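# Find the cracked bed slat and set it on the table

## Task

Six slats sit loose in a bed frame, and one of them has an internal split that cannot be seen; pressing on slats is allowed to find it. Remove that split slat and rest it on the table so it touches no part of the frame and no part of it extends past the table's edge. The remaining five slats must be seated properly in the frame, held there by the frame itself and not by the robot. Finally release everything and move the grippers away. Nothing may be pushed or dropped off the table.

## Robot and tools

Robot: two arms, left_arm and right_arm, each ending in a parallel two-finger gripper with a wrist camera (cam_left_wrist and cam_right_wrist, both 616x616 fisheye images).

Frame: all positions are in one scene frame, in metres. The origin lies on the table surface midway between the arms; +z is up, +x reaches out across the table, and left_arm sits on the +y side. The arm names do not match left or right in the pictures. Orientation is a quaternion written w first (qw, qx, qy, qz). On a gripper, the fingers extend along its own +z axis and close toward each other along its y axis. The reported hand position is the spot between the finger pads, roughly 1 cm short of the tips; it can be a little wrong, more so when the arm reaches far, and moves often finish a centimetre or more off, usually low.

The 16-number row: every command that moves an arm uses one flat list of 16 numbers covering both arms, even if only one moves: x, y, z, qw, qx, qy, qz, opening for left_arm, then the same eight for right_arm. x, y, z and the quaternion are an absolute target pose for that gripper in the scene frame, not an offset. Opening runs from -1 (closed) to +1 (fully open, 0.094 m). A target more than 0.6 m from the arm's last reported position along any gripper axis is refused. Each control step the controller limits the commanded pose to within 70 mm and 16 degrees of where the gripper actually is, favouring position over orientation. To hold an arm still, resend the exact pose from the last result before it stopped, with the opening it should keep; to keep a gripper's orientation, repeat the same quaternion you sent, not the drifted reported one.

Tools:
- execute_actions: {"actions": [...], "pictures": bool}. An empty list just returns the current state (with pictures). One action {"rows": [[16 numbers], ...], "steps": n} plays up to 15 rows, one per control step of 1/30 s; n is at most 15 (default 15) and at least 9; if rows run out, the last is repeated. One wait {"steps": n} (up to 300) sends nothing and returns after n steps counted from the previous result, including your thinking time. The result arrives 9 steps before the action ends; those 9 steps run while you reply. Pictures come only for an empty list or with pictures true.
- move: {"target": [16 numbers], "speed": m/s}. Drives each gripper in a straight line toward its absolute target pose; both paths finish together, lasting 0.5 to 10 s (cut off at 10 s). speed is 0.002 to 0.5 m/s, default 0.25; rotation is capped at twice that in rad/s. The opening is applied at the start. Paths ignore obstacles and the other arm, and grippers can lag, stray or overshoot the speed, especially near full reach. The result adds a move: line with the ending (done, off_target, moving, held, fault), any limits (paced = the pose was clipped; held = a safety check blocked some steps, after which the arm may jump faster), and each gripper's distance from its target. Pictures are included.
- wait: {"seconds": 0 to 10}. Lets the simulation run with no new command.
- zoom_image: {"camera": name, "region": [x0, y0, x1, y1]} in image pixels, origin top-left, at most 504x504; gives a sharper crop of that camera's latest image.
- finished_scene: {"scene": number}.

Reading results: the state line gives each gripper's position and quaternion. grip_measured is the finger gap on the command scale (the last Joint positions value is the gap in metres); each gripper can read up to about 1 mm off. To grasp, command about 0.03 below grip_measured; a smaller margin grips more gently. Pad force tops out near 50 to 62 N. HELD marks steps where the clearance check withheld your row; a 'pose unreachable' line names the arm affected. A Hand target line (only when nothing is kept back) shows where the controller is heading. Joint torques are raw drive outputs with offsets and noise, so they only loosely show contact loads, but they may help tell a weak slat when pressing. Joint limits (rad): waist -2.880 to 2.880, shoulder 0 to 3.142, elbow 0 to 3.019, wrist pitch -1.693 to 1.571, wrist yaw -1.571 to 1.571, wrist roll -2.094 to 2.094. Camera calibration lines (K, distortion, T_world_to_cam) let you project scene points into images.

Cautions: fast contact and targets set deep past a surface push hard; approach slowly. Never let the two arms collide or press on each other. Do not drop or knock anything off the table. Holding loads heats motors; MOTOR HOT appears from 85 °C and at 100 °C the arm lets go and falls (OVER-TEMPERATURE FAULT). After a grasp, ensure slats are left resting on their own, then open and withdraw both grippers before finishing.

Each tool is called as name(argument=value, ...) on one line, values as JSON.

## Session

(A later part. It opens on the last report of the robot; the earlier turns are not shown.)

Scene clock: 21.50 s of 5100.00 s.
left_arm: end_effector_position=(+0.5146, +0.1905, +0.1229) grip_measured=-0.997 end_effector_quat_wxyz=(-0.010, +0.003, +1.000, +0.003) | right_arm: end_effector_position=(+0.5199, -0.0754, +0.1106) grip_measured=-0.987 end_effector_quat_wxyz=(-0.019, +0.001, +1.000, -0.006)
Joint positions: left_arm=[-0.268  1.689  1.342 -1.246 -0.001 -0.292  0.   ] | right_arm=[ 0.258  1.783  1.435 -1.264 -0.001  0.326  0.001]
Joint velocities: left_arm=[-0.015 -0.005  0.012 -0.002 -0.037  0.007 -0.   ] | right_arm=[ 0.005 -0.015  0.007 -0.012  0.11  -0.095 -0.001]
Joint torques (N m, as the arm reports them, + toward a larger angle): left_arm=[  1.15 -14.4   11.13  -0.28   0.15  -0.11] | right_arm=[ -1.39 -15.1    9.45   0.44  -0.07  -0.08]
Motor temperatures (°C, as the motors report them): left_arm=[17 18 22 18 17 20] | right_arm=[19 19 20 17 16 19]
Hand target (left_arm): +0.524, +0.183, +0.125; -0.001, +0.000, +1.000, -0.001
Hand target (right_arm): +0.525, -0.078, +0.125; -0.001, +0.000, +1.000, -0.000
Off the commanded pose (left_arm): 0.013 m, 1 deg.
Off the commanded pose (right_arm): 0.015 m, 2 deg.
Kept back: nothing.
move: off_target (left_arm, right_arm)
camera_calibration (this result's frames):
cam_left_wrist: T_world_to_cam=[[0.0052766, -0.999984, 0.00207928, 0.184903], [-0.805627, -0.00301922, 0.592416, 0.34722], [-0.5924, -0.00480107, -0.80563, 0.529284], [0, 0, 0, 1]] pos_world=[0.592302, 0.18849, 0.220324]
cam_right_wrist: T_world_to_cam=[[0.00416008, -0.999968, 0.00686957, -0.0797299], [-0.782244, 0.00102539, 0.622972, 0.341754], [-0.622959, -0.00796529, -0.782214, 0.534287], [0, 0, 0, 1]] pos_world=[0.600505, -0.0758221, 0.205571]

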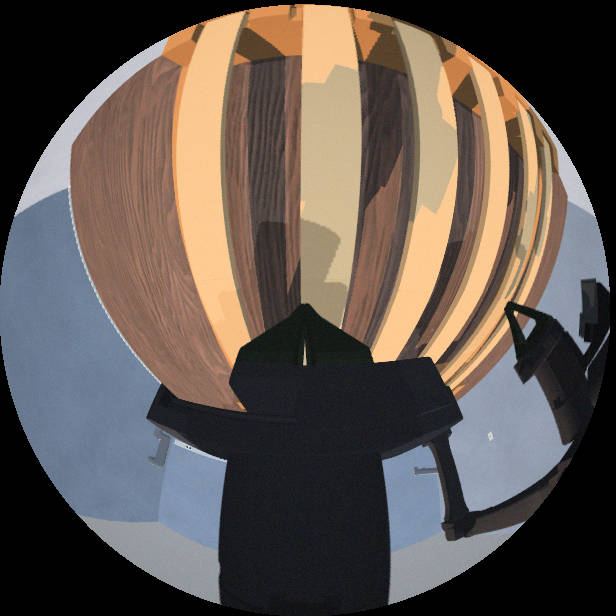

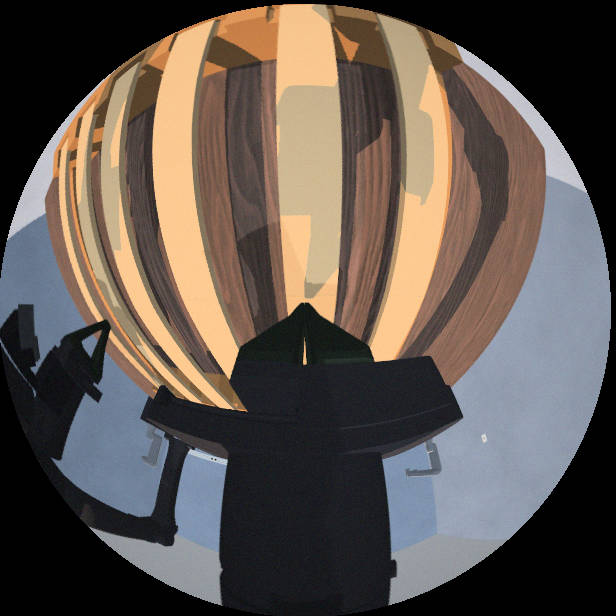

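move(target=[0.525,0.165,0.12,0,0,1,0,-1,0.525,-0.082,0.12,0,0,1,0,-1], speed=0.1)

move(target=[0.525,0.165,0.07,0,0,1,0,-1,0.525,-0.082,0.07,0,0,1,0,-1], speed=0.04)

move(target=[0.525,0.165,0.03,0,0,1,0,-1,0.525,-0.082,0.03,0,0,1,0,-1], speed=0.04)

move(target=[0.525,0.15,0.16,0,0,1,0,-1,0.525,-0.10,0.16,0,0,1,0,-1], speed=0.1)

move(target=[0.525,0.073,0.13,0,0,1,0,-1,0.525,-0.172,0.13,0,0,1,0,-1], speed=0.1)

Scene clock: 22.80 s of 5100.00 s.
left_arm: end_effector_position=(+0.5114, +0.1743, +0.1168) grip_measured=-0.997 end_effector_quat_wxyz=(-0.012, +0.002, +1.000, +0.005) | right_arm: end_effector_position=(+0.5191, -0.0759, +0.1065) grip_measured=-0.987 end_effector_quat_wxyz=(-0.018, -0.003, +1.000, -0.006)
Joint positions: left_arm=[-0.302  1.702  1.342 -1.237 -0.001 -0.326  0.   ] | right_arm=[ 0.258  1.783  1.423 -1.249 -0.001  0.317  0.001]
Joint velocities: left_arm=[-0.015 -0.005  0.002 -0.002  0.066 -0.007  0.001] | right_arm=[ 0.005 -0.024  0.002 -0.002 -0.051  0.051 -0.   ]
Joint torques (N m, as the arm reports them, + toward a larger angle): left_arm=[  1.08 -14.15  11.98  -0.29   0.09  -0.11] | right_arm=[ -1.88 -15.22   9.3    0.44  -0.03  -0.08]
Motor temperatures (°C, as the motors report them): left_arm=[17 18 22 18 17 20] | right_arm=[19 20 20 17 16 19]
Hand target (left_arm): +0.524, +0.165, +0.120; -0.000, +0.000, +1.000, -0.000
Hand target (right_arm): +0.525, -0.082, +0.120; -0.000, -0.000, +1.000, -0.000
Off the commanded pose (left_arm): 0.017 m, 2 deg.
Off the commanded pose (right_arm): 0.016 m, 2 deg.
Kept back: nothing.
move: off_target (left_arm, right_arm)
camera_calibration (this result's frames):
cam_left_wrist: T_world_to_cam=[[0.00641507, -0.999979, -0.000141356, 0.168413], [-0.803201, -0.0052369, 0.595685, 0.34694], [-0.595673, -0.00370782, -0.803218, 0.523567], [0, 0, 0, 1]] pos_world=[0.589457, 0.172168, 0.213896]
cam_right_wrist: T_world_to_cam=[[0.0132924, -0.999895, 0.00568567, -0.0847671], [-0.783721, -0.00688706, 0.621075, 0.344108], [-0.62097, -0.0127116, -0.783731, 0.529357], [0, 0, 0, 1]] pos_world=[0.599526, -0.0756594, 0.201639]

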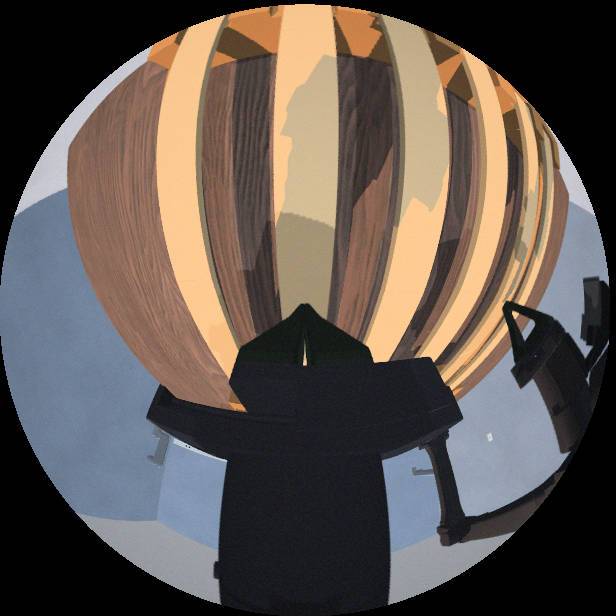

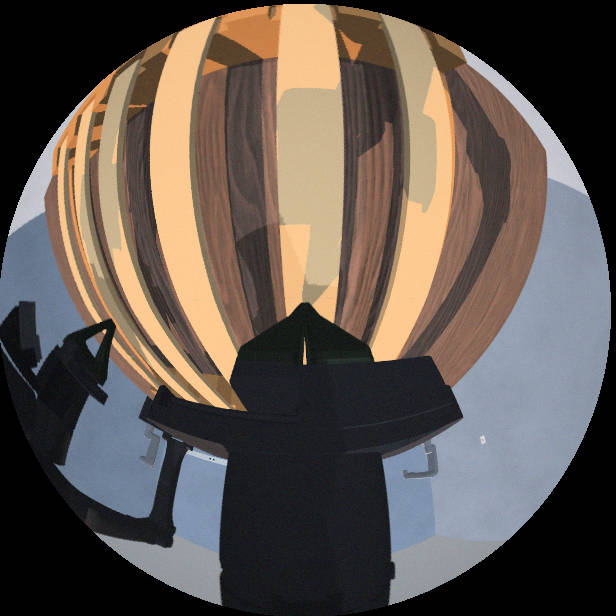

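Scene clock: 24.27 s of 5100.00 s.
left_arm: end_effector_position=(+0.5233, +0.1702, +0.0955) grip_measured=-0.997 end_effector_quat_wxyz=(+0.011, +0.002, +1.000, -0.003) | right_arm: end_effector_position=(+0.5164, -0.0768, +0.0979) grip_measured=-0.987 end_effector_quat_wxyz=(+0.003, -0.003, +1.000, +0.001)
Joint positions: left_arm=[-0.302  1.724  1.311 -1.135 -0.001 -0.327  0.   ] | right_arm=[ 0.258  1.758  1.365 -1.172 -0.001  0.317  0.001]
Joint velocities: left_arm=[ 0.005 -0.005  0.007 -0.002 -0.037  0.051  0.   ] | right_arm=[-0.015  0.005 -0.002 -0.022 -0.022  0.037  0.001]
Joint torques (N m, as the arm reports them, + toward a larger angle): left_arm=[  1.14 -12.17   8.22   0.8    0.04  -0.11] | right_arm=[ -1.92 -10.03   7.74   1.93  -0.05  -0.09]
Motor temperatures (°C, as the motors report them): left_arm=[17 18 22 18 17 20] | right_arm=[19 20 20 17 16 19]
Hand target (left_arm): +0.524, +0.165, +0.071; -0.000, +0.000, +1.000, +0.000
Hand target (right_arm): +0.523, -0.082, +0.071; -0.000, +0.000, +1.000, -0.000
Off the commanded pose (left_arm): 0.026 m, 1 deg.
Off the commanded pose (right_arm): 0.030 m, 1 deg.
Kept back: nothing.
move: off_target (left_arm, right_arm)
camera_calibration (this result's frames):
cam_left_wrist: T_world_to_cam=[[0.00679998, -0.999845, 0.016263, 0.162467], [-0.830251, 0.0034195, 0.55738, 0.385479], [-0.557349, -0.0172925, -0.830098, 0.49836], [0, 0, 0, 1]] pos_world=[0.5967, 0.169741, 0.196188]
cam_right_wrist: T_world_to_cam=[[0.0133371, -0.999881, -0.00781659, -0.0842835], [-0.80908, -0.0153849, 0.587497, 0.36303], [-0.587547, -0.00151128, -0.809189, 0.507074], [0, 0, 0, 1]] pos_world=[0.592774, -0.0779219, 0.19638]

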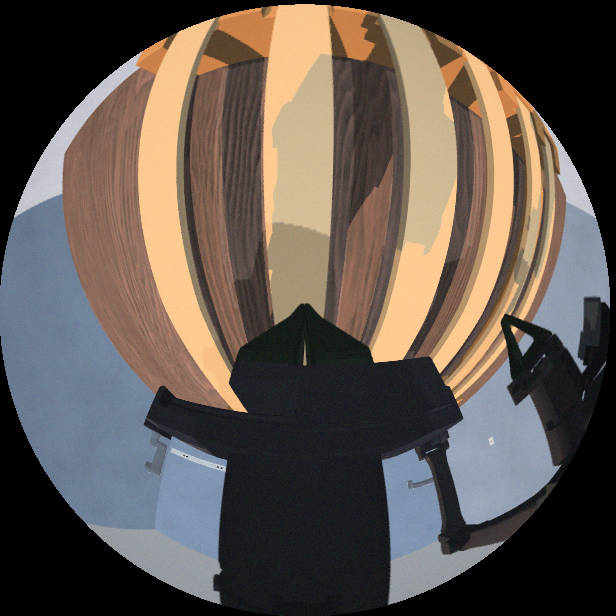

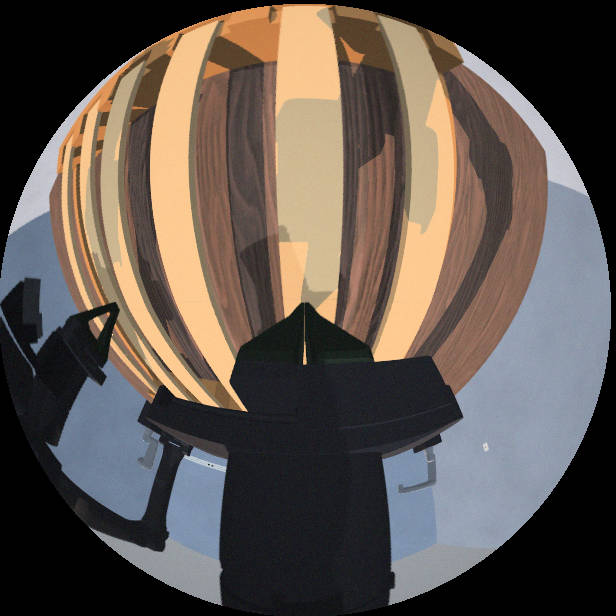

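Scene clock: 26.20 s of 5100.00 s.
left_arm: end_effector_position=(+0.5238, +0.1700, +0.0811) grip_measured=-0.997 end_effector_quat_wxyz=(+0.025, +0.002, +1.000, -0.008) | right_arm: end_effector_position=(+0.5161, -0.0769, +0.0948) grip_measured=-0.987 end_effector_quat_wxyz=(+0.025, -0.003, +1.000, +0.009)
Joint positions: left_arm=[-0.302  1.725  1.27  -1.064 -0.001 -0.327  0.   ] | right_arm=[ 0.258  1.733  1.321 -1.106 -0.001  0.317  0.001]
Joint velocities: left_arm=[-0.015 -0.015 -0.002 -0.007 -0.022 -0.022  0.   ] | right_arm=[ 0.005 -0.015 -0.002  0.012 -0.007  0.022 -0.   ]
Joint torques (N m, as the arm reports them, + toward a larger angle): left_arm=[ 1.1  -8.78  6.99  2.07  0.04 -0.11] | right_arm=[-1.82 -5.78  6.24  2.99 -0.09 -0.1 ]
Motor temperatures (°C, as the motors report them): left_arm=[17 18 22 18 17 20] | right_arm=[19 20 20 17 16 19]
Hand target (left_arm): +0.521, +0.166, +0.033; -0.000, -0.000, +1.000, +0.000
Hand target (right_arm): +0.518, -0.084, +0.034; -0.001, +0.000, +1.000, +0.000
Off the commanded pose (left_arm): 0.051 m, 3 deg.
Off the commanded pose (right_arm): 0.066 m, 3 deg.
Kept back: nothing.
move: off_target (left_arm, right_arm)
camera_calibration (this result's frames):
cam_left_wrist: T_world_to_cam=[[0.00623184, -0.99965, 0.0257222, 0.162007], [-0.845028, 0.00848941, 0.534655, 0.40267], [-0.534686, -0.0250679, -0.844679, 0.477356], [0, 0, 0, 1]] pos_world=[0.594493, 0.170498, 0.183756]
cam_right_wrist: T_world_to_cam=[[0.0139872, -0.999663, -0.0218841, -0.0833924], [-0.834004, -0.023737, 0.551248, 0.380281], [-0.551581, 0.010541, -0.834055, 0.489074], [0, 0, 0, 1]] pos_world=[0.588086, -0.0794928, 0.19646]

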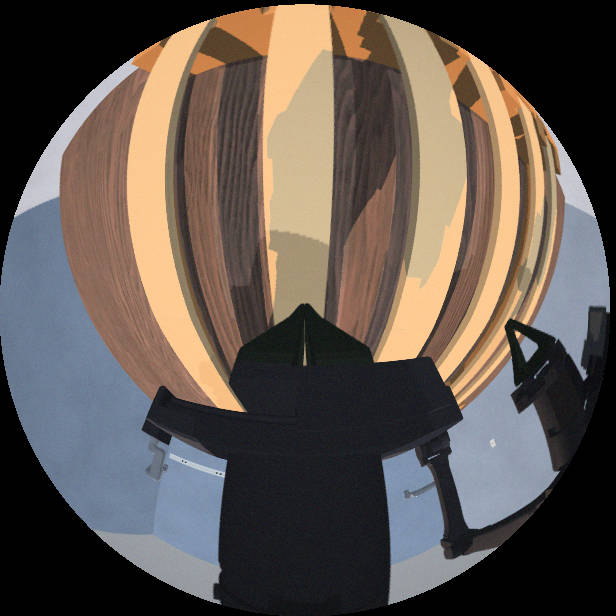

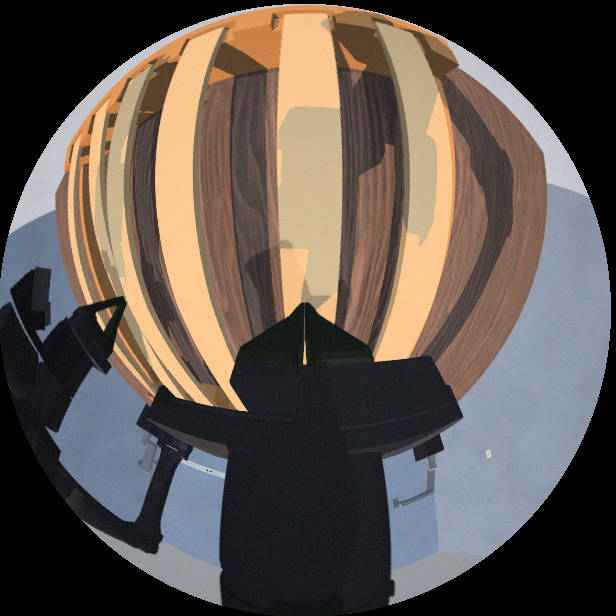

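Scene clock: 27.37 s of 5100.00 s.
left_arm: end_effector_position=(+0.5144, +0.1608, +0.1496) grip_measured=-0.997 end_effector_quat_wxyz=(-0.010, +0.000, +1.000, +0.004) | right_arm: end_effector_position=(+0.5111, -0.0977, +0.1425) grip_measured=-0.987 end_effector_quat_wxyz=(-0.018, -0.002, +1.000, -0.005)
Joint positions: left_arm=[-0.325  1.691  1.418 -1.32  -0.001 -0.354  0.   ] | right_arm=[ 0.221  1.718  1.435 -1.325 -0.001  0.283  0.001]
Joint velocities: left_arm=[ 0.015 -0.005 -0.007 -0.012  0.051 -0.037 -0.002] | right_arm=[-0.015 -0.015  0.002  0.002 -0.037 -0.007  0.001]
Joint torques (N m, as the arm reports them, + toward a larger angle): left_arm=[  0.8  -15.16  12.82  -1.12   0.12  -0.11] | right_arm=[ -1.52 -12.85  13.31  -0.24  -0.11  -0.07]
Motor temperatures (°C, as the motors report them): left_arm=[17 18 22 18 17 20] | right_arm=[19 20 20 17 16 19]
Hand target (left_arm): +0.523, +0.150, +0.160; -0.000, +0.000, +1.000, -0.001
Hand target (right_arm): +0.524, -0.100, +0.160; -0.000, -0.000, +1.000, +0.001
Off the commanded pose (left_arm): 0.018 m, 1 deg.
Off the commanded pose (right_arm): 0.022 m, 2 deg.
Kept back: nothing.
move: off_target (left_arm, right_arm)
camera_calibration (this result's frames):
cam_left_wrist: T_world_to_cam=[[0.0106022, -0.999944, 0.000539072, 0.152682], [-0.805453, -0.00822056, 0.592602, 0.331855], [-0.592564, -0.00671706, -0.805495, 0.550848], [0, 0, 0, 1]] pos_world=[0.592088, 0.159101, 0.246965]
cam_right_wrist: T_world_to_cam=[[0.0106018, -0.999933, 0.00456767, -0.1052], [-0.783286, -0.00546514, 0.621638, 0.315118], [-0.621571, -0.0101683, -0.783292, 0.552839], [0, 0, 0, 1]] pos_world=[0.591572, -0.0978496, 0.237626]

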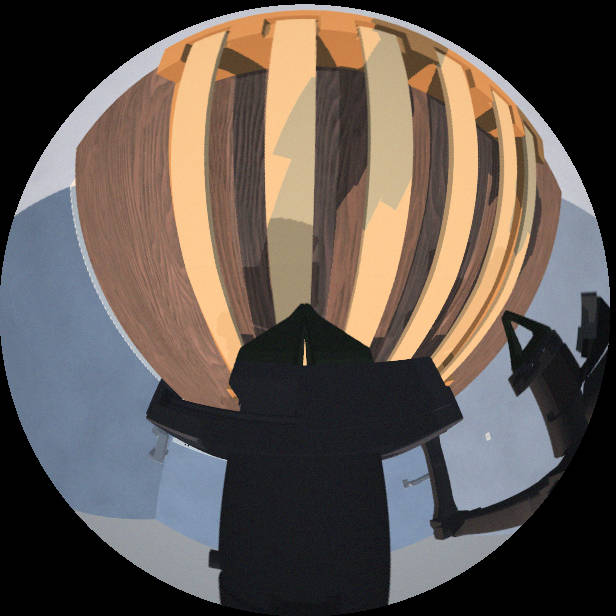

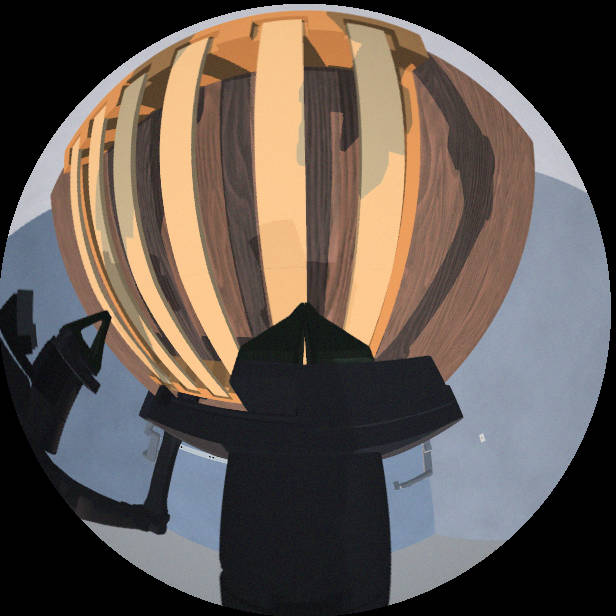

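Scene clock: 28.67 s of 5100.00 s.
left_arm: end_effector_position=(+0.5098, +0.0852, +0.1250) grip_measured=-0.997 end_effector_quat_wxyz=(-0.014, +0.003, +1.000, +0.007) | right_arm: end_effector_position=(+0.5209, -0.1686, +0.1207) grip_measured=-0.987 end_effector_quat_wxyz=(-0.016, +0.002, +1.000, -0.002)
Joint positions: left_arm=[-0.464  1.783  1.476 -1.296  0.    -0.486  0.   ] | right_arm=[ 0.078  1.718  1.375 -1.259 -0.001  0.147  0.001]
Joint velocities: left_arm=[ 0.005 -0.015 -0.002 -0.012 -0.037  0.007 -0.001] | right_arm=[-0.015 -0.024  0.007 -0.007 -0.037 -0.051 -0.   ]
Joint torques (N m, as the arm reports them, + toward a larger angle): left_arm=[  1.24 -15.38  13.06  -0.38   0.12  -0.11] | right_arm=[ -1.26 -13.91   9.46   0.45  -0.14  -0.08]
Motor temperatures (°C, as the motors report them): left_arm=[17 18 22 18 17 20] | right_arm=[19 20 20 17 16 19]
Hand target (left_arm): +0.523, +0.073, +0.131; -0.001, -0.000, +1.000, -0.001
Hand target (right_arm): +0.525, -0.171, +0.130; -0.001, +0.000, +1.000, +0.001
Off the commanded pose (left_arm): 0.020 m, 2 deg.
Off the commanded pose (right_arm): 0.011 m, 2 deg.
Kept back: nothing.
move: off_target (left_arm, right_arm)
camera_calibration (this result's frames):
cam_left_wrist: T_world_to_cam=[[0.00407959, -0.999975, -0.00583529, 0.0812176], [-0.800738, -0.00676205, 0.598977, 0.338796], [-0.599001, 0.00222896, -0.800745, 0.529777], [0, 0, 0, 1]] pos_world=[0.588293, 0.0823256, 0.221759]
cam_right_wrist: T_world_to_cam=[[0.0036441, -0.999992, -0.00139315, -0.171753], [-0.786421, -0.00372634, 0.61768, 0.338368], [-0.61768, -0.00115529, -0.786428, 0.540994], [0, 0, 0, 1]] pos_world=[0.600887, -0.169866, 0.216211]

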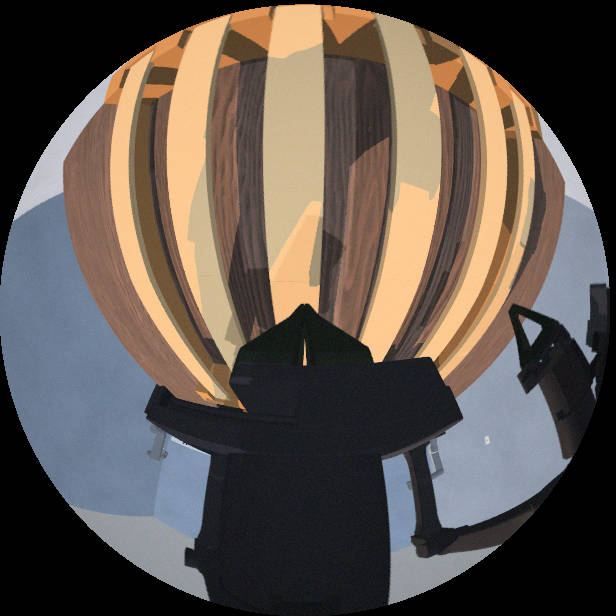

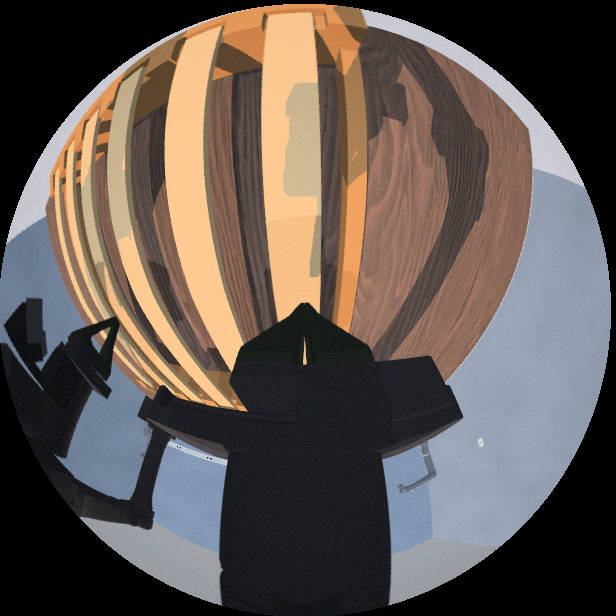

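move(target=[0.54,0.177,0.155,0,0,1,0,0.7,0.35,-0.35,0.25,0,0,1,0,-1], speed=0.25)

Scene clock: 30.70 s of 5100.00 s.
left_arm: end_effector_position=(+0.5382, +0.1739, +0.1404) grip_measured=+0.699 end_effector_quat_wxyz=(-0.010, -0.003, +1.000, +0.004) | right_arm: end_effector_position=(+0.3497, -0.3478, +0.2436) grip_measured=-0.987 end_effector_quat_wxyz=(-0.005, +0.004, +1.000, +0.004)
Joint positions: left_arm=[-0.286  1.743  1.463 -1.312 -0.001 -0.32   0.08 ] | right_arm=[-0.392  1.231  1.177 -1.529 -0.004 -0.318  0.001]
Joint velocities: left_arm=[ 0.005 -0.005 -0.027 -0.002  0.022 -0.022 -0.001] | right_arm=[-0.015 -0.015 -0.007 -0.012 -0.037 -0.066 -0.   ]
Joint torques (N m, as the arm reports them, + toward a larger angle): left_arm=[  2.02 -18.05  10.15  -1.16  -0.1    0.1 ] | right_arm=[-0.74 -7.12 11.02 -0.13 -0.24 -0.09]
Motor temperatures (°C, as the motors report them): left_arm=[17 18 22 18 17 20] | right_arm=[19 20 20 17 16 19]
Hand target (left_arm): +0.541, +0.177, +0.155; +0.001, +0.000, +1.000, +0.001
Hand target (right_arm): +0.351, -0.348, +0.249; -0.002, +0.000, +1.000, +0.004
Off the commanded pose (left_arm): 0.015 m, 1 deg.
Off the commanded pose (right_arm): 0.007 m, 1 deg.
Kept back: nothing.
move: off_target (left_arm)
camera_calibration (this result's frames):
cam_left_wrist: T_world_to_cam=[[0.0163235, -0.999866, 0.00101103, 0.162325], [-0.805519, -0.0125516, 0.592437, 0.357395], [-0.592346, -0.0104851, -0.805616, 0.55823], [0, 0, 0, 1]] pos_world=[0.615904, 0.172642, 0.23782]
cam_right_wrist: T_world_to_cam=[[-0.00208276, -0.999916, -0.0127972, -0.345337], [-0.799277, -0.00602603, 0.600933, 0.134968], [-0.600959, 0.0114801, -0.799197, 0.533379], [0, 0, 0, 1]] pos_world=[0.427697, -0.350618, 0.340749]

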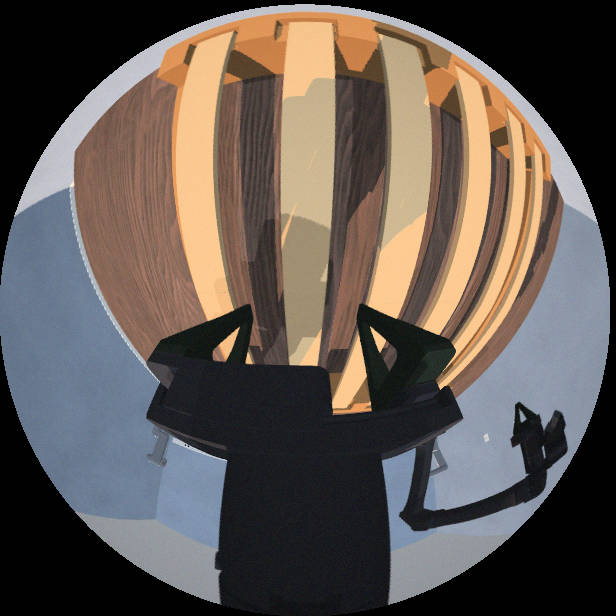

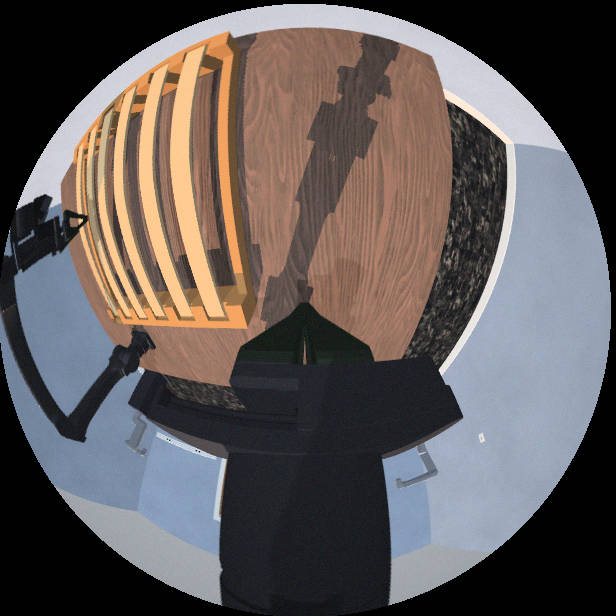

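move(target=[0.535,0.177,0.088,0,0,1,0,0.7,0.35,-0.35,0.25,0,0,1,0,-1], speed=0.08)

Scene clock: 32.03 s of 5100.00 s.
left_arm: end_effector_position=(+0.5318, +0.1760, +0.0954) grip_measured=+0.699 end_effector_quat_wxyz=(+0.002, -0.002, +1.000, -0.000) | right_arm: end_effector_position=(+0.3497, -0.3481, +0.2436) grip_measured=-0.987 end_effector_quat_wxyz=(-0.006, +0.002, +1.000, +0.003)
Joint positions: left_arm=[-0.286  1.75   1.347 -1.164 -0.001 -0.319  0.08 ] | right_arm=[-0.392  1.231  1.177 -1.529 -0.002 -0.323  0.001]
Joint velocities: left_arm=[ 0.015  0.005  0.012 -0.007 -0.022 -0.007  0.   ] | right_arm=[-0.005 -0.024 -0.007 -0.012  0.007  0.037 -0.   ]
Joint torques (N m, as the arm reports them, + toward a larger angle): left_arm=[  2.02 -14.8    9.11  -0.19   0.06   0.08] | right_arm=[-0.88 -7.1  10.88 -0.01 -0.05 -0.07]
Motor temperatures (°C, as the motors report them): left_arm=[17 18 22 18 17 20] | right_arm=[19 20 20 17 16 19]
Hand target (left_arm): +0.536, +0.177, +0.088; +0.000, +0.000, +1.000, +0.000
Hand target (right_arm): +0.350, -0.350, +0.250; -0.000, +0.000, +1.000, -0.000
Off the commanded pose (left_arm): 0.008 m, 0 deg.
Off the commanded pose (right_arm): 0.007 m, 1 deg.
Kept back: nothing.
move: done
camera_calibration (this result's frames):
cam_left_wrist: T_world_to_cam=[[0.0154284, -0.999835, 0.00955574, 0.164207], [-0.820101, -0.00718651, 0.572174, 0.387694], [-0.572011, -0.0166644, -0.820077, 0.509852], [0, 0, 0, 1]] pos_world=[0.607055, 0.175462, 0.194721]
cam_right_wrist: T_world_to_cam=[[0.0032709, -0.99993, -0.0114116, -0.347799], [-0.798963, -0.00947584, 0.601306, 0.133499], [-0.601371, 0.00715061, -0.798938, 0.531905], [0, 0, 0, 1]] pos_world=[0.42767, -0.350313, 0.340716]

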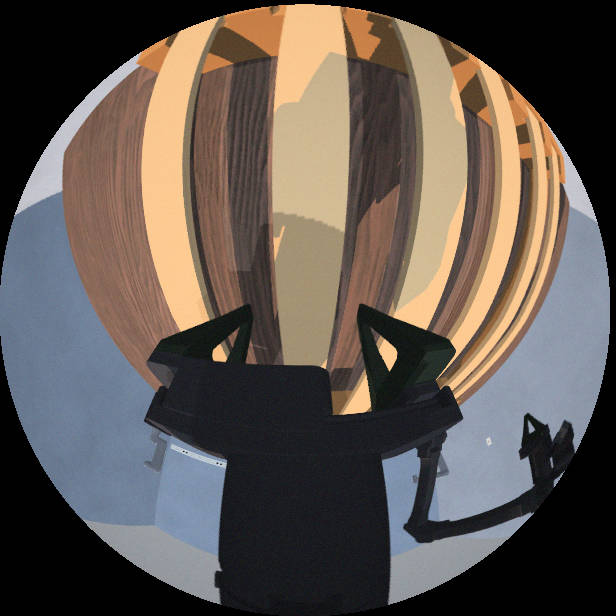

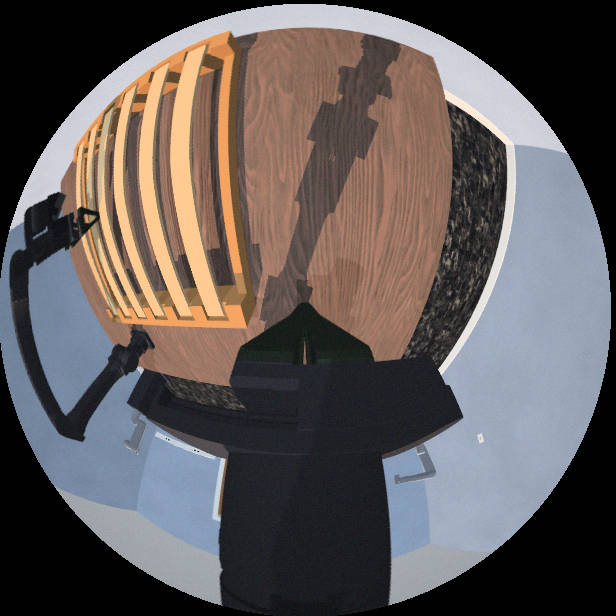

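move(target=[0.535,0.177,0.082,0,0,1,0,0.2,0.35,-0.35,0.25,0,0,1,0,-1], speed=0.05)

move(target=[0.535,0.177,0.082,0,0,1,0,-0.2,0.35,-0.35,0.25,0,0,1,0,-1], speed=0.05)

Scene clock: 32.97 s of 5100.00 s.
left_arm: end_effector_position=(+0.5324, +0.1758, +0.0923) grip_measured=+0.201 end_effector_quat_wxyz=(+0.005, -0.002, +1.000, -0.001) | right_arm: end_effector_position=(+0.3497, -0.3481, +0.2436) grip_measured=-0.987 end_effector_quat_wxyz=(-0.006, +0.002, +1.000, +0.003)
Joint positions: left_arm=[-0.286  1.751  1.34  -1.149 -0.001 -0.319  0.056] | right_arm=[-0.392  1.231  1.177 -1.529 -0.002 -0.323  0.001]
Joint velocities: left_arm=[-0.005 -0.015  0.002  0.007  0.022  0.037 -0.001] | right_arm=[-0.005 -0.005 -0.002  0.002 -0.125  0.066  0.   ]
Joint torques (N m, as the arm reports them, + toward a larger angle): left_arm=[  1.99 -14.45   8.82  -0.21   0.07   0.07] | right_arm=[-0.86 -7.08 10.86 -0.01 -0.05 -0.09]
Motor temperatures (°C, as the motors report them): left_arm=[17 18 22 18 17 20] | right_arm=[19 20 20 17 16 19]
Hand target (left_arm): +0.535, +0.177, +0.082; +0.000, -0.000, +1.000, -0.000
Hand target (right_arm): +0.350, -0.350, +0.250; -0.000, +0.000, +1.000, -0.000
Off the commanded pose (left_arm): 0.011 m, 1 deg.
Off the commanded pose (right_arm): 0.007 m, 1 deg.
Kept back: nothing.
move: off_target (left_arm)
camera_calibration (this result's frames):
cam_left_wrist: T_world_to_cam=[[0.0153672, -0.999815, 0.0115328, 0.163874], [-0.823408, -0.00611075, 0.567417, 0.391972], [-0.567241, -0.0182158, -0.82335, 0.505702], [0, 0, 0, 1]] pos_world=[0.60709, 0.175451, 0.192068]
cam_right_wrist: T_world_to_cam=[[0.0032709, -0.99993, -0.0114116, -0.347799], [-0.798963, -0.00947584, 0.601306, 0.133499], [-0.601371, 0.00715061, -0.798938, 0.531905], [0, 0, 0, 1]] pos_world=[0.42767, -0.350313, 0.340716]

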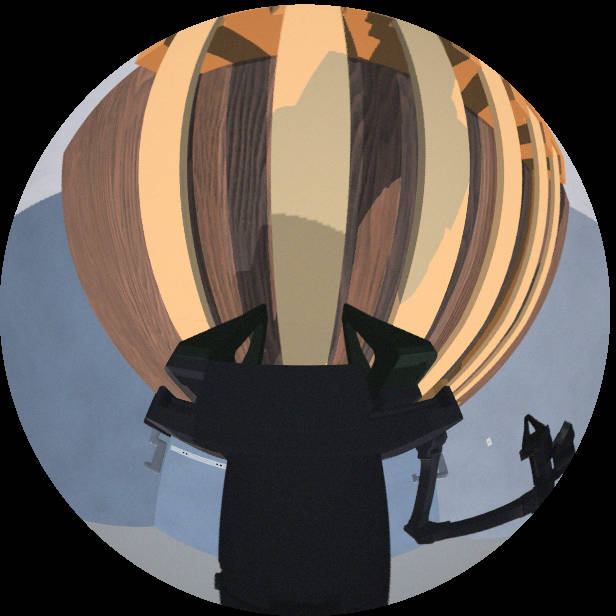

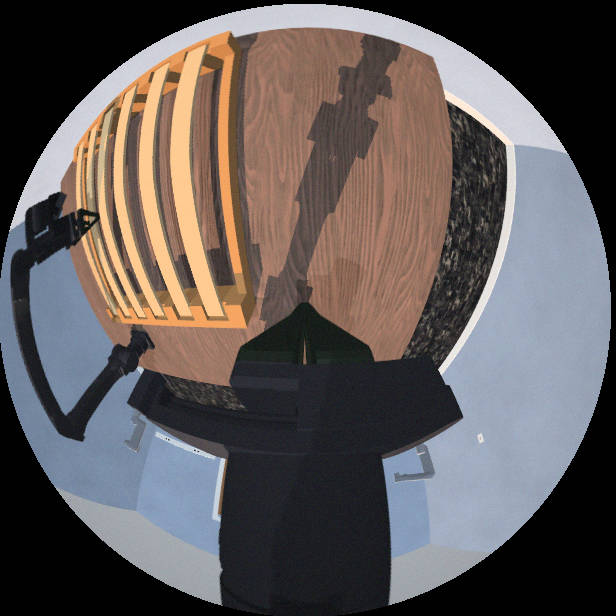

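Scene clock: 33.67 s of 5100.00 s.
left_arm: end_effector_position=(+0.5321, +0.1758, +0.0918) grip_measured=-0.194 end_effector_quat_wxyz=(+0.004, -0.002, +1.000, -0.001) | right_arm: end_effector_position=(+0.3497, -0.3481, +0.2436) grip_measured=-0.987 end_effector_quat_wxyz=(-0.006, +0.002, +1.000, +0.003)
Joint positions: left_arm=[-0.286  1.752  1.339 -1.149 -0.001 -0.318  0.038] | right_arm=[-0.392  1.231  1.177 -1.529 -0.002 -0.323  0.001]
Joint velocities: left_arm=[-0.015 -0.015  0.002 -0.002  0.022 -0.037 -0.   ] | right_arm=[-0.015  0.005  0.002 -0.017 -0.022 -0.007  0.001]
Joint torques (N m, as the arm reports them, + toward a larger angle): left_arm=[  2.03 -14.49   8.85  -0.17   0.05   0.06] | right_arm=[-0.97 -7.06 10.87 -0.03 -0.05 -0.1 ]
Motor temperatures (°C, as the motors report them): left_arm=[17 18 22 18 17 20] | right_arm=[19 20 20 17 16 19]
Hand target (left_arm): +0.535, +0.177, +0.082; -0.000, -0.000, +1.000, +0.000
Hand target (right_arm): +0.350, -0.350, +0.250; -0.000, +0.000, +1.000, -0.000
Off the commanded pose (left_arm): 0.010 m, 1 deg.
Off the commanded pose (right_arm): 0.007 m, 1 deg.
Kept back: nothing.
move: done
camera_calibration (this result's frames):
cam_left_wrist: T_world_to_cam=[[0.0138518, -0.999838, 0.0115093, 0.164733], [-0.822733, -0.00485513, 0.568407, 0.391293], [-0.568259, -0.0173426, -0.822667, 0.50547], [0, 0, 0, 1]] pos_world=[0.606886, 0.175373, 0.191524]
cam_right_wrist: T_world_to_cam=[[0.0032709, -0.99993, -0.0114116, -0.347799], [-0.798963, -0.00947584, 0.601306, 0.133499], [-0.601371, 0.00715061, -0.798938, 0.531905], [0, 0, 0, 1]] pos_world=[0.42767, -0.350313, 0.340716]

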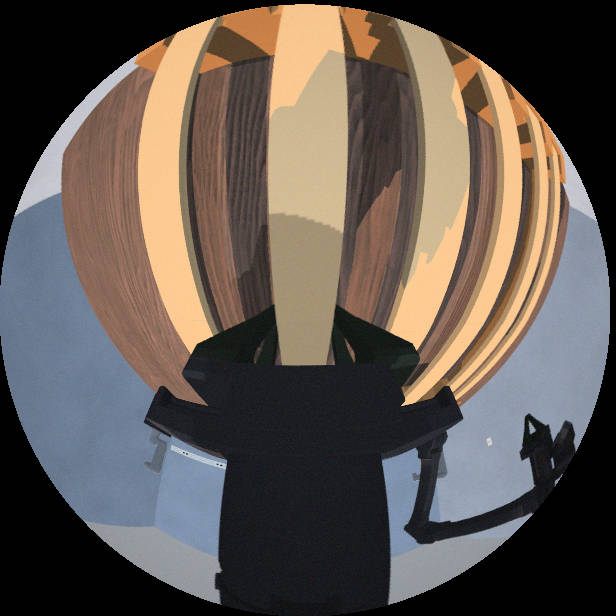

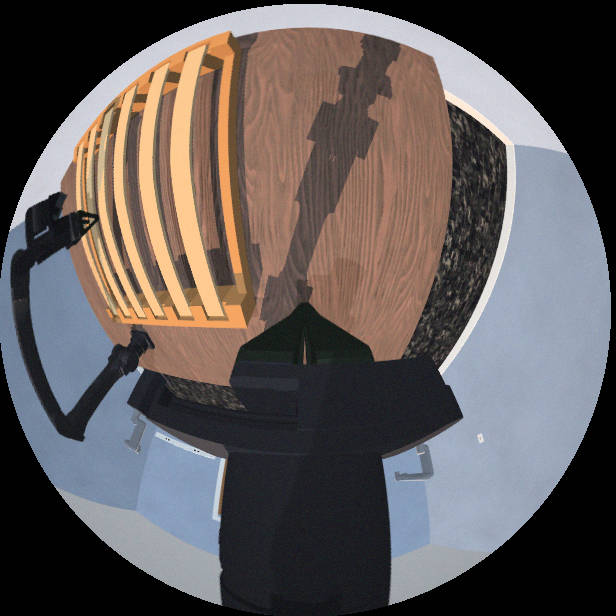

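move(target=[0.535,0.177,0.09,0,0,1,0,-0.25,0.35,-0.35,0.25,0,0,1,0,-1], speed=0.05)

move(target=[0.545,0.177,0.2,0,0,1,0,-0.25,0.35,-0.35,0.25,0,0,1,0,-1], speed=0.08)

Scene clock: 34.63 s of 5100.00 s.
left_arm: end_effector_position=(+0.5321, +0.1758, +0.0918) grip_measured=-0.221 end_effector_quat_wxyz=(+0.004, -0.002, +1.000, -0.001) | right_arm: end_effector_position=(+0.3497, -0.3481, +0.2436) grip_measured=-0.987 end_effector_quat_wxyz=(-0.006, +0.002, +1.000, +0.003)
Joint positions: left_arm=[-0.286  1.752  1.339 -1.149 -0.001 -0.318  0.037] | right_arm=[-0.392  1.231  1.177 -1.529 -0.002 -0.323  0.001]
Joint velocities: left_arm=[-0.015 -0.015  0.007  0.022  0.007 -0.066  0.   ] | right_arm=[ 0.005  0.005  0.002 -0.007 -0.022  0.007  0.001]
Joint torques (N m, as the arm reports them, + toward a larger angle): left_arm=[  2.02 -15.24   9.85  -1.1    0.05   0.06] | right_arm=[-0.9  -6.99 10.88 -0.01 -0.06 -0.09]
Motor temperatures (°C, as the motors report them): left_arm=[17 18 22 18 17 20] | right_arm=[19 20 20 17 16 19]
Hand target (left_arm): +0.535, +0.177, +0.090; +0.000, -0.000, +1.000, -0.000
Hand target (right_arm): +0.350, -0.350, +0.250; -0.000, +0.000, +1.000, -0.000
Off the commanded pose (left_arm): 0.004 m, 1 deg.
Off the commanded pose (right_arm): 0.007 m, 1 deg.
Kept back: nothing.
move: done
camera_calibration (this result's frames):
cam_left_wrist: T_world_to_cam=[[0.0138518, -0.999838, 0.0115093, 0.164733], [-0.822733, -0.00485513, 0.568407, 0.391293], [-0.568259, -0.0173426, -0.822667, 0.50547], [0, 0, 0, 1]] pos_world=[0.606886, 0.175373, 0.191524]
cam_right_wrist: T_world_to_cam=[[0.0032709, -0.99993, -0.0114116, -0.347799], [-0.798963, -0.00947584, 0.601306, 0.133499], [-0.601371, 0.00715061, -0.798938, 0.531905], [0, 0, 0, 1]] pos_world=[0.42767, -0.350313, 0.340716]

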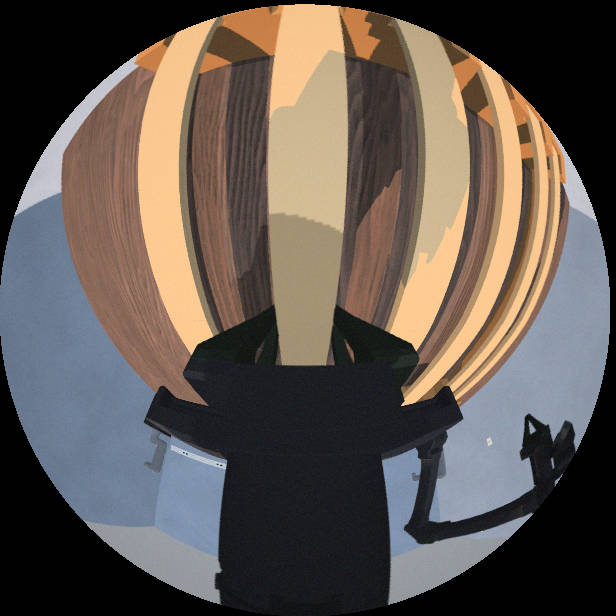

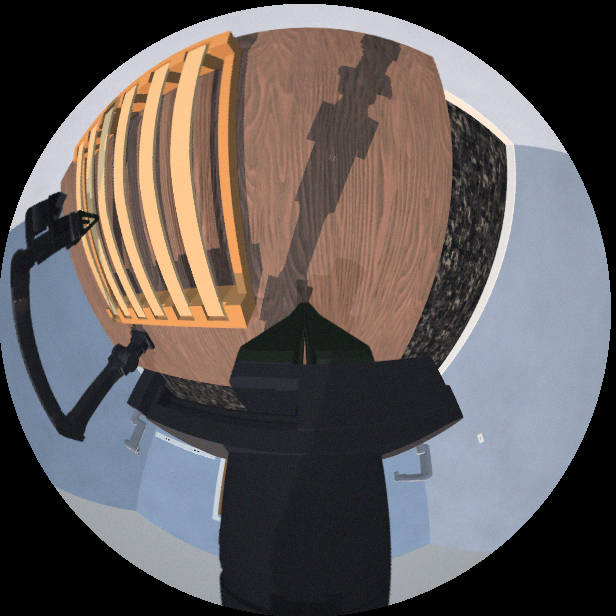

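Scene clock: 36.37 s of 5100.00 s.
left_arm: end_effector_position=(+0.5301, +0.1764, +0.1710) grip_measured=-0.221 end_effector_quat_wxyz=(-0.029, -0.001, +1.000, +0.010) | right_arm: end_effector_position=(+0.3497, -0.3481, +0.2436) grip_measured=-0.987 end_effector_quat_wxyz=(-0.006, +0.002, +1.000, +0.003)
Joint positions: left_arm=[-0.286  1.727  1.523 -1.428 -0.001 -0.317  0.037] | right_arm=[-0.392  1.231  1.177 -1.529 -0.002 -0.323  0.001]
Joint velocities: left_arm=[-0.005 -0.005  0.012 -0.002 -0.051  0.022 -0.001] | right_arm=[-0.015 -0.005  0.007  0.007 -0.007  0.037 -0.001]
Joint torques (N m, as the arm reports them, + toward a larger angle): left_arm=[  2.42 -18.14  13.62  -1.28   0.02   0.1 ] | right_arm=[-0.95 -7.16 10.85 -0.02 -0.05 -0.1 ]
Motor temperatures (°C, as the motors report them): left_arm=[17 19 22 18 17 20] | right_arm=[19 20 20 17 16 19]
Hand target (left_arm): +0.542, +0.178, +0.200; +0.000, -0.000, +1.000, +0.000
Hand target (right_arm): +0.350, -0.350, +0.250; -0.000, +0.000, +1.000, -0.000
Off the commanded pose (left_arm): 0.033 m, 4 deg.
Off the commanded pose (right_arm): 0.007 m, 1 deg.
Kept back: nothing.
move: off_target (left_arm)
camera_calibration (this result's frames):
cam_left_wrist: T_world_to_cam=[[0.0127179, -0.999857, -0.01119, 0.168988], [-0.782776, -0.0169187, 0.622074, 0.316408], [-0.622174, 0.000847739, -0.782879, 0.58805], [0, 0, 0, 1]] pos_world=[0.611397, 0.173818, 0.265434]
cam_right_wrist: T_world_to_cam=[[0.0032709, -0.99993, -0.0114116, -0.347799], [-0.798963, -0.00947584, 0.601306, 0.133499], [-0.601371, 0.00715061, -0.798938, 0.531905], [0, 0, 0, 1]] pos_world=[0.42767, -0.350313, 0.340716]

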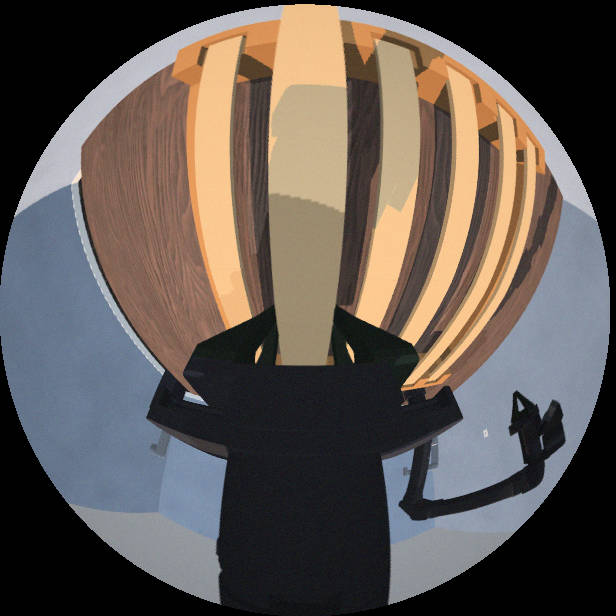

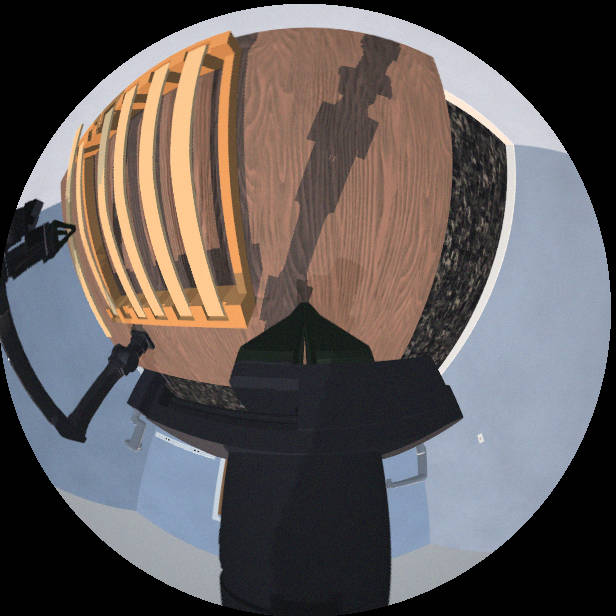

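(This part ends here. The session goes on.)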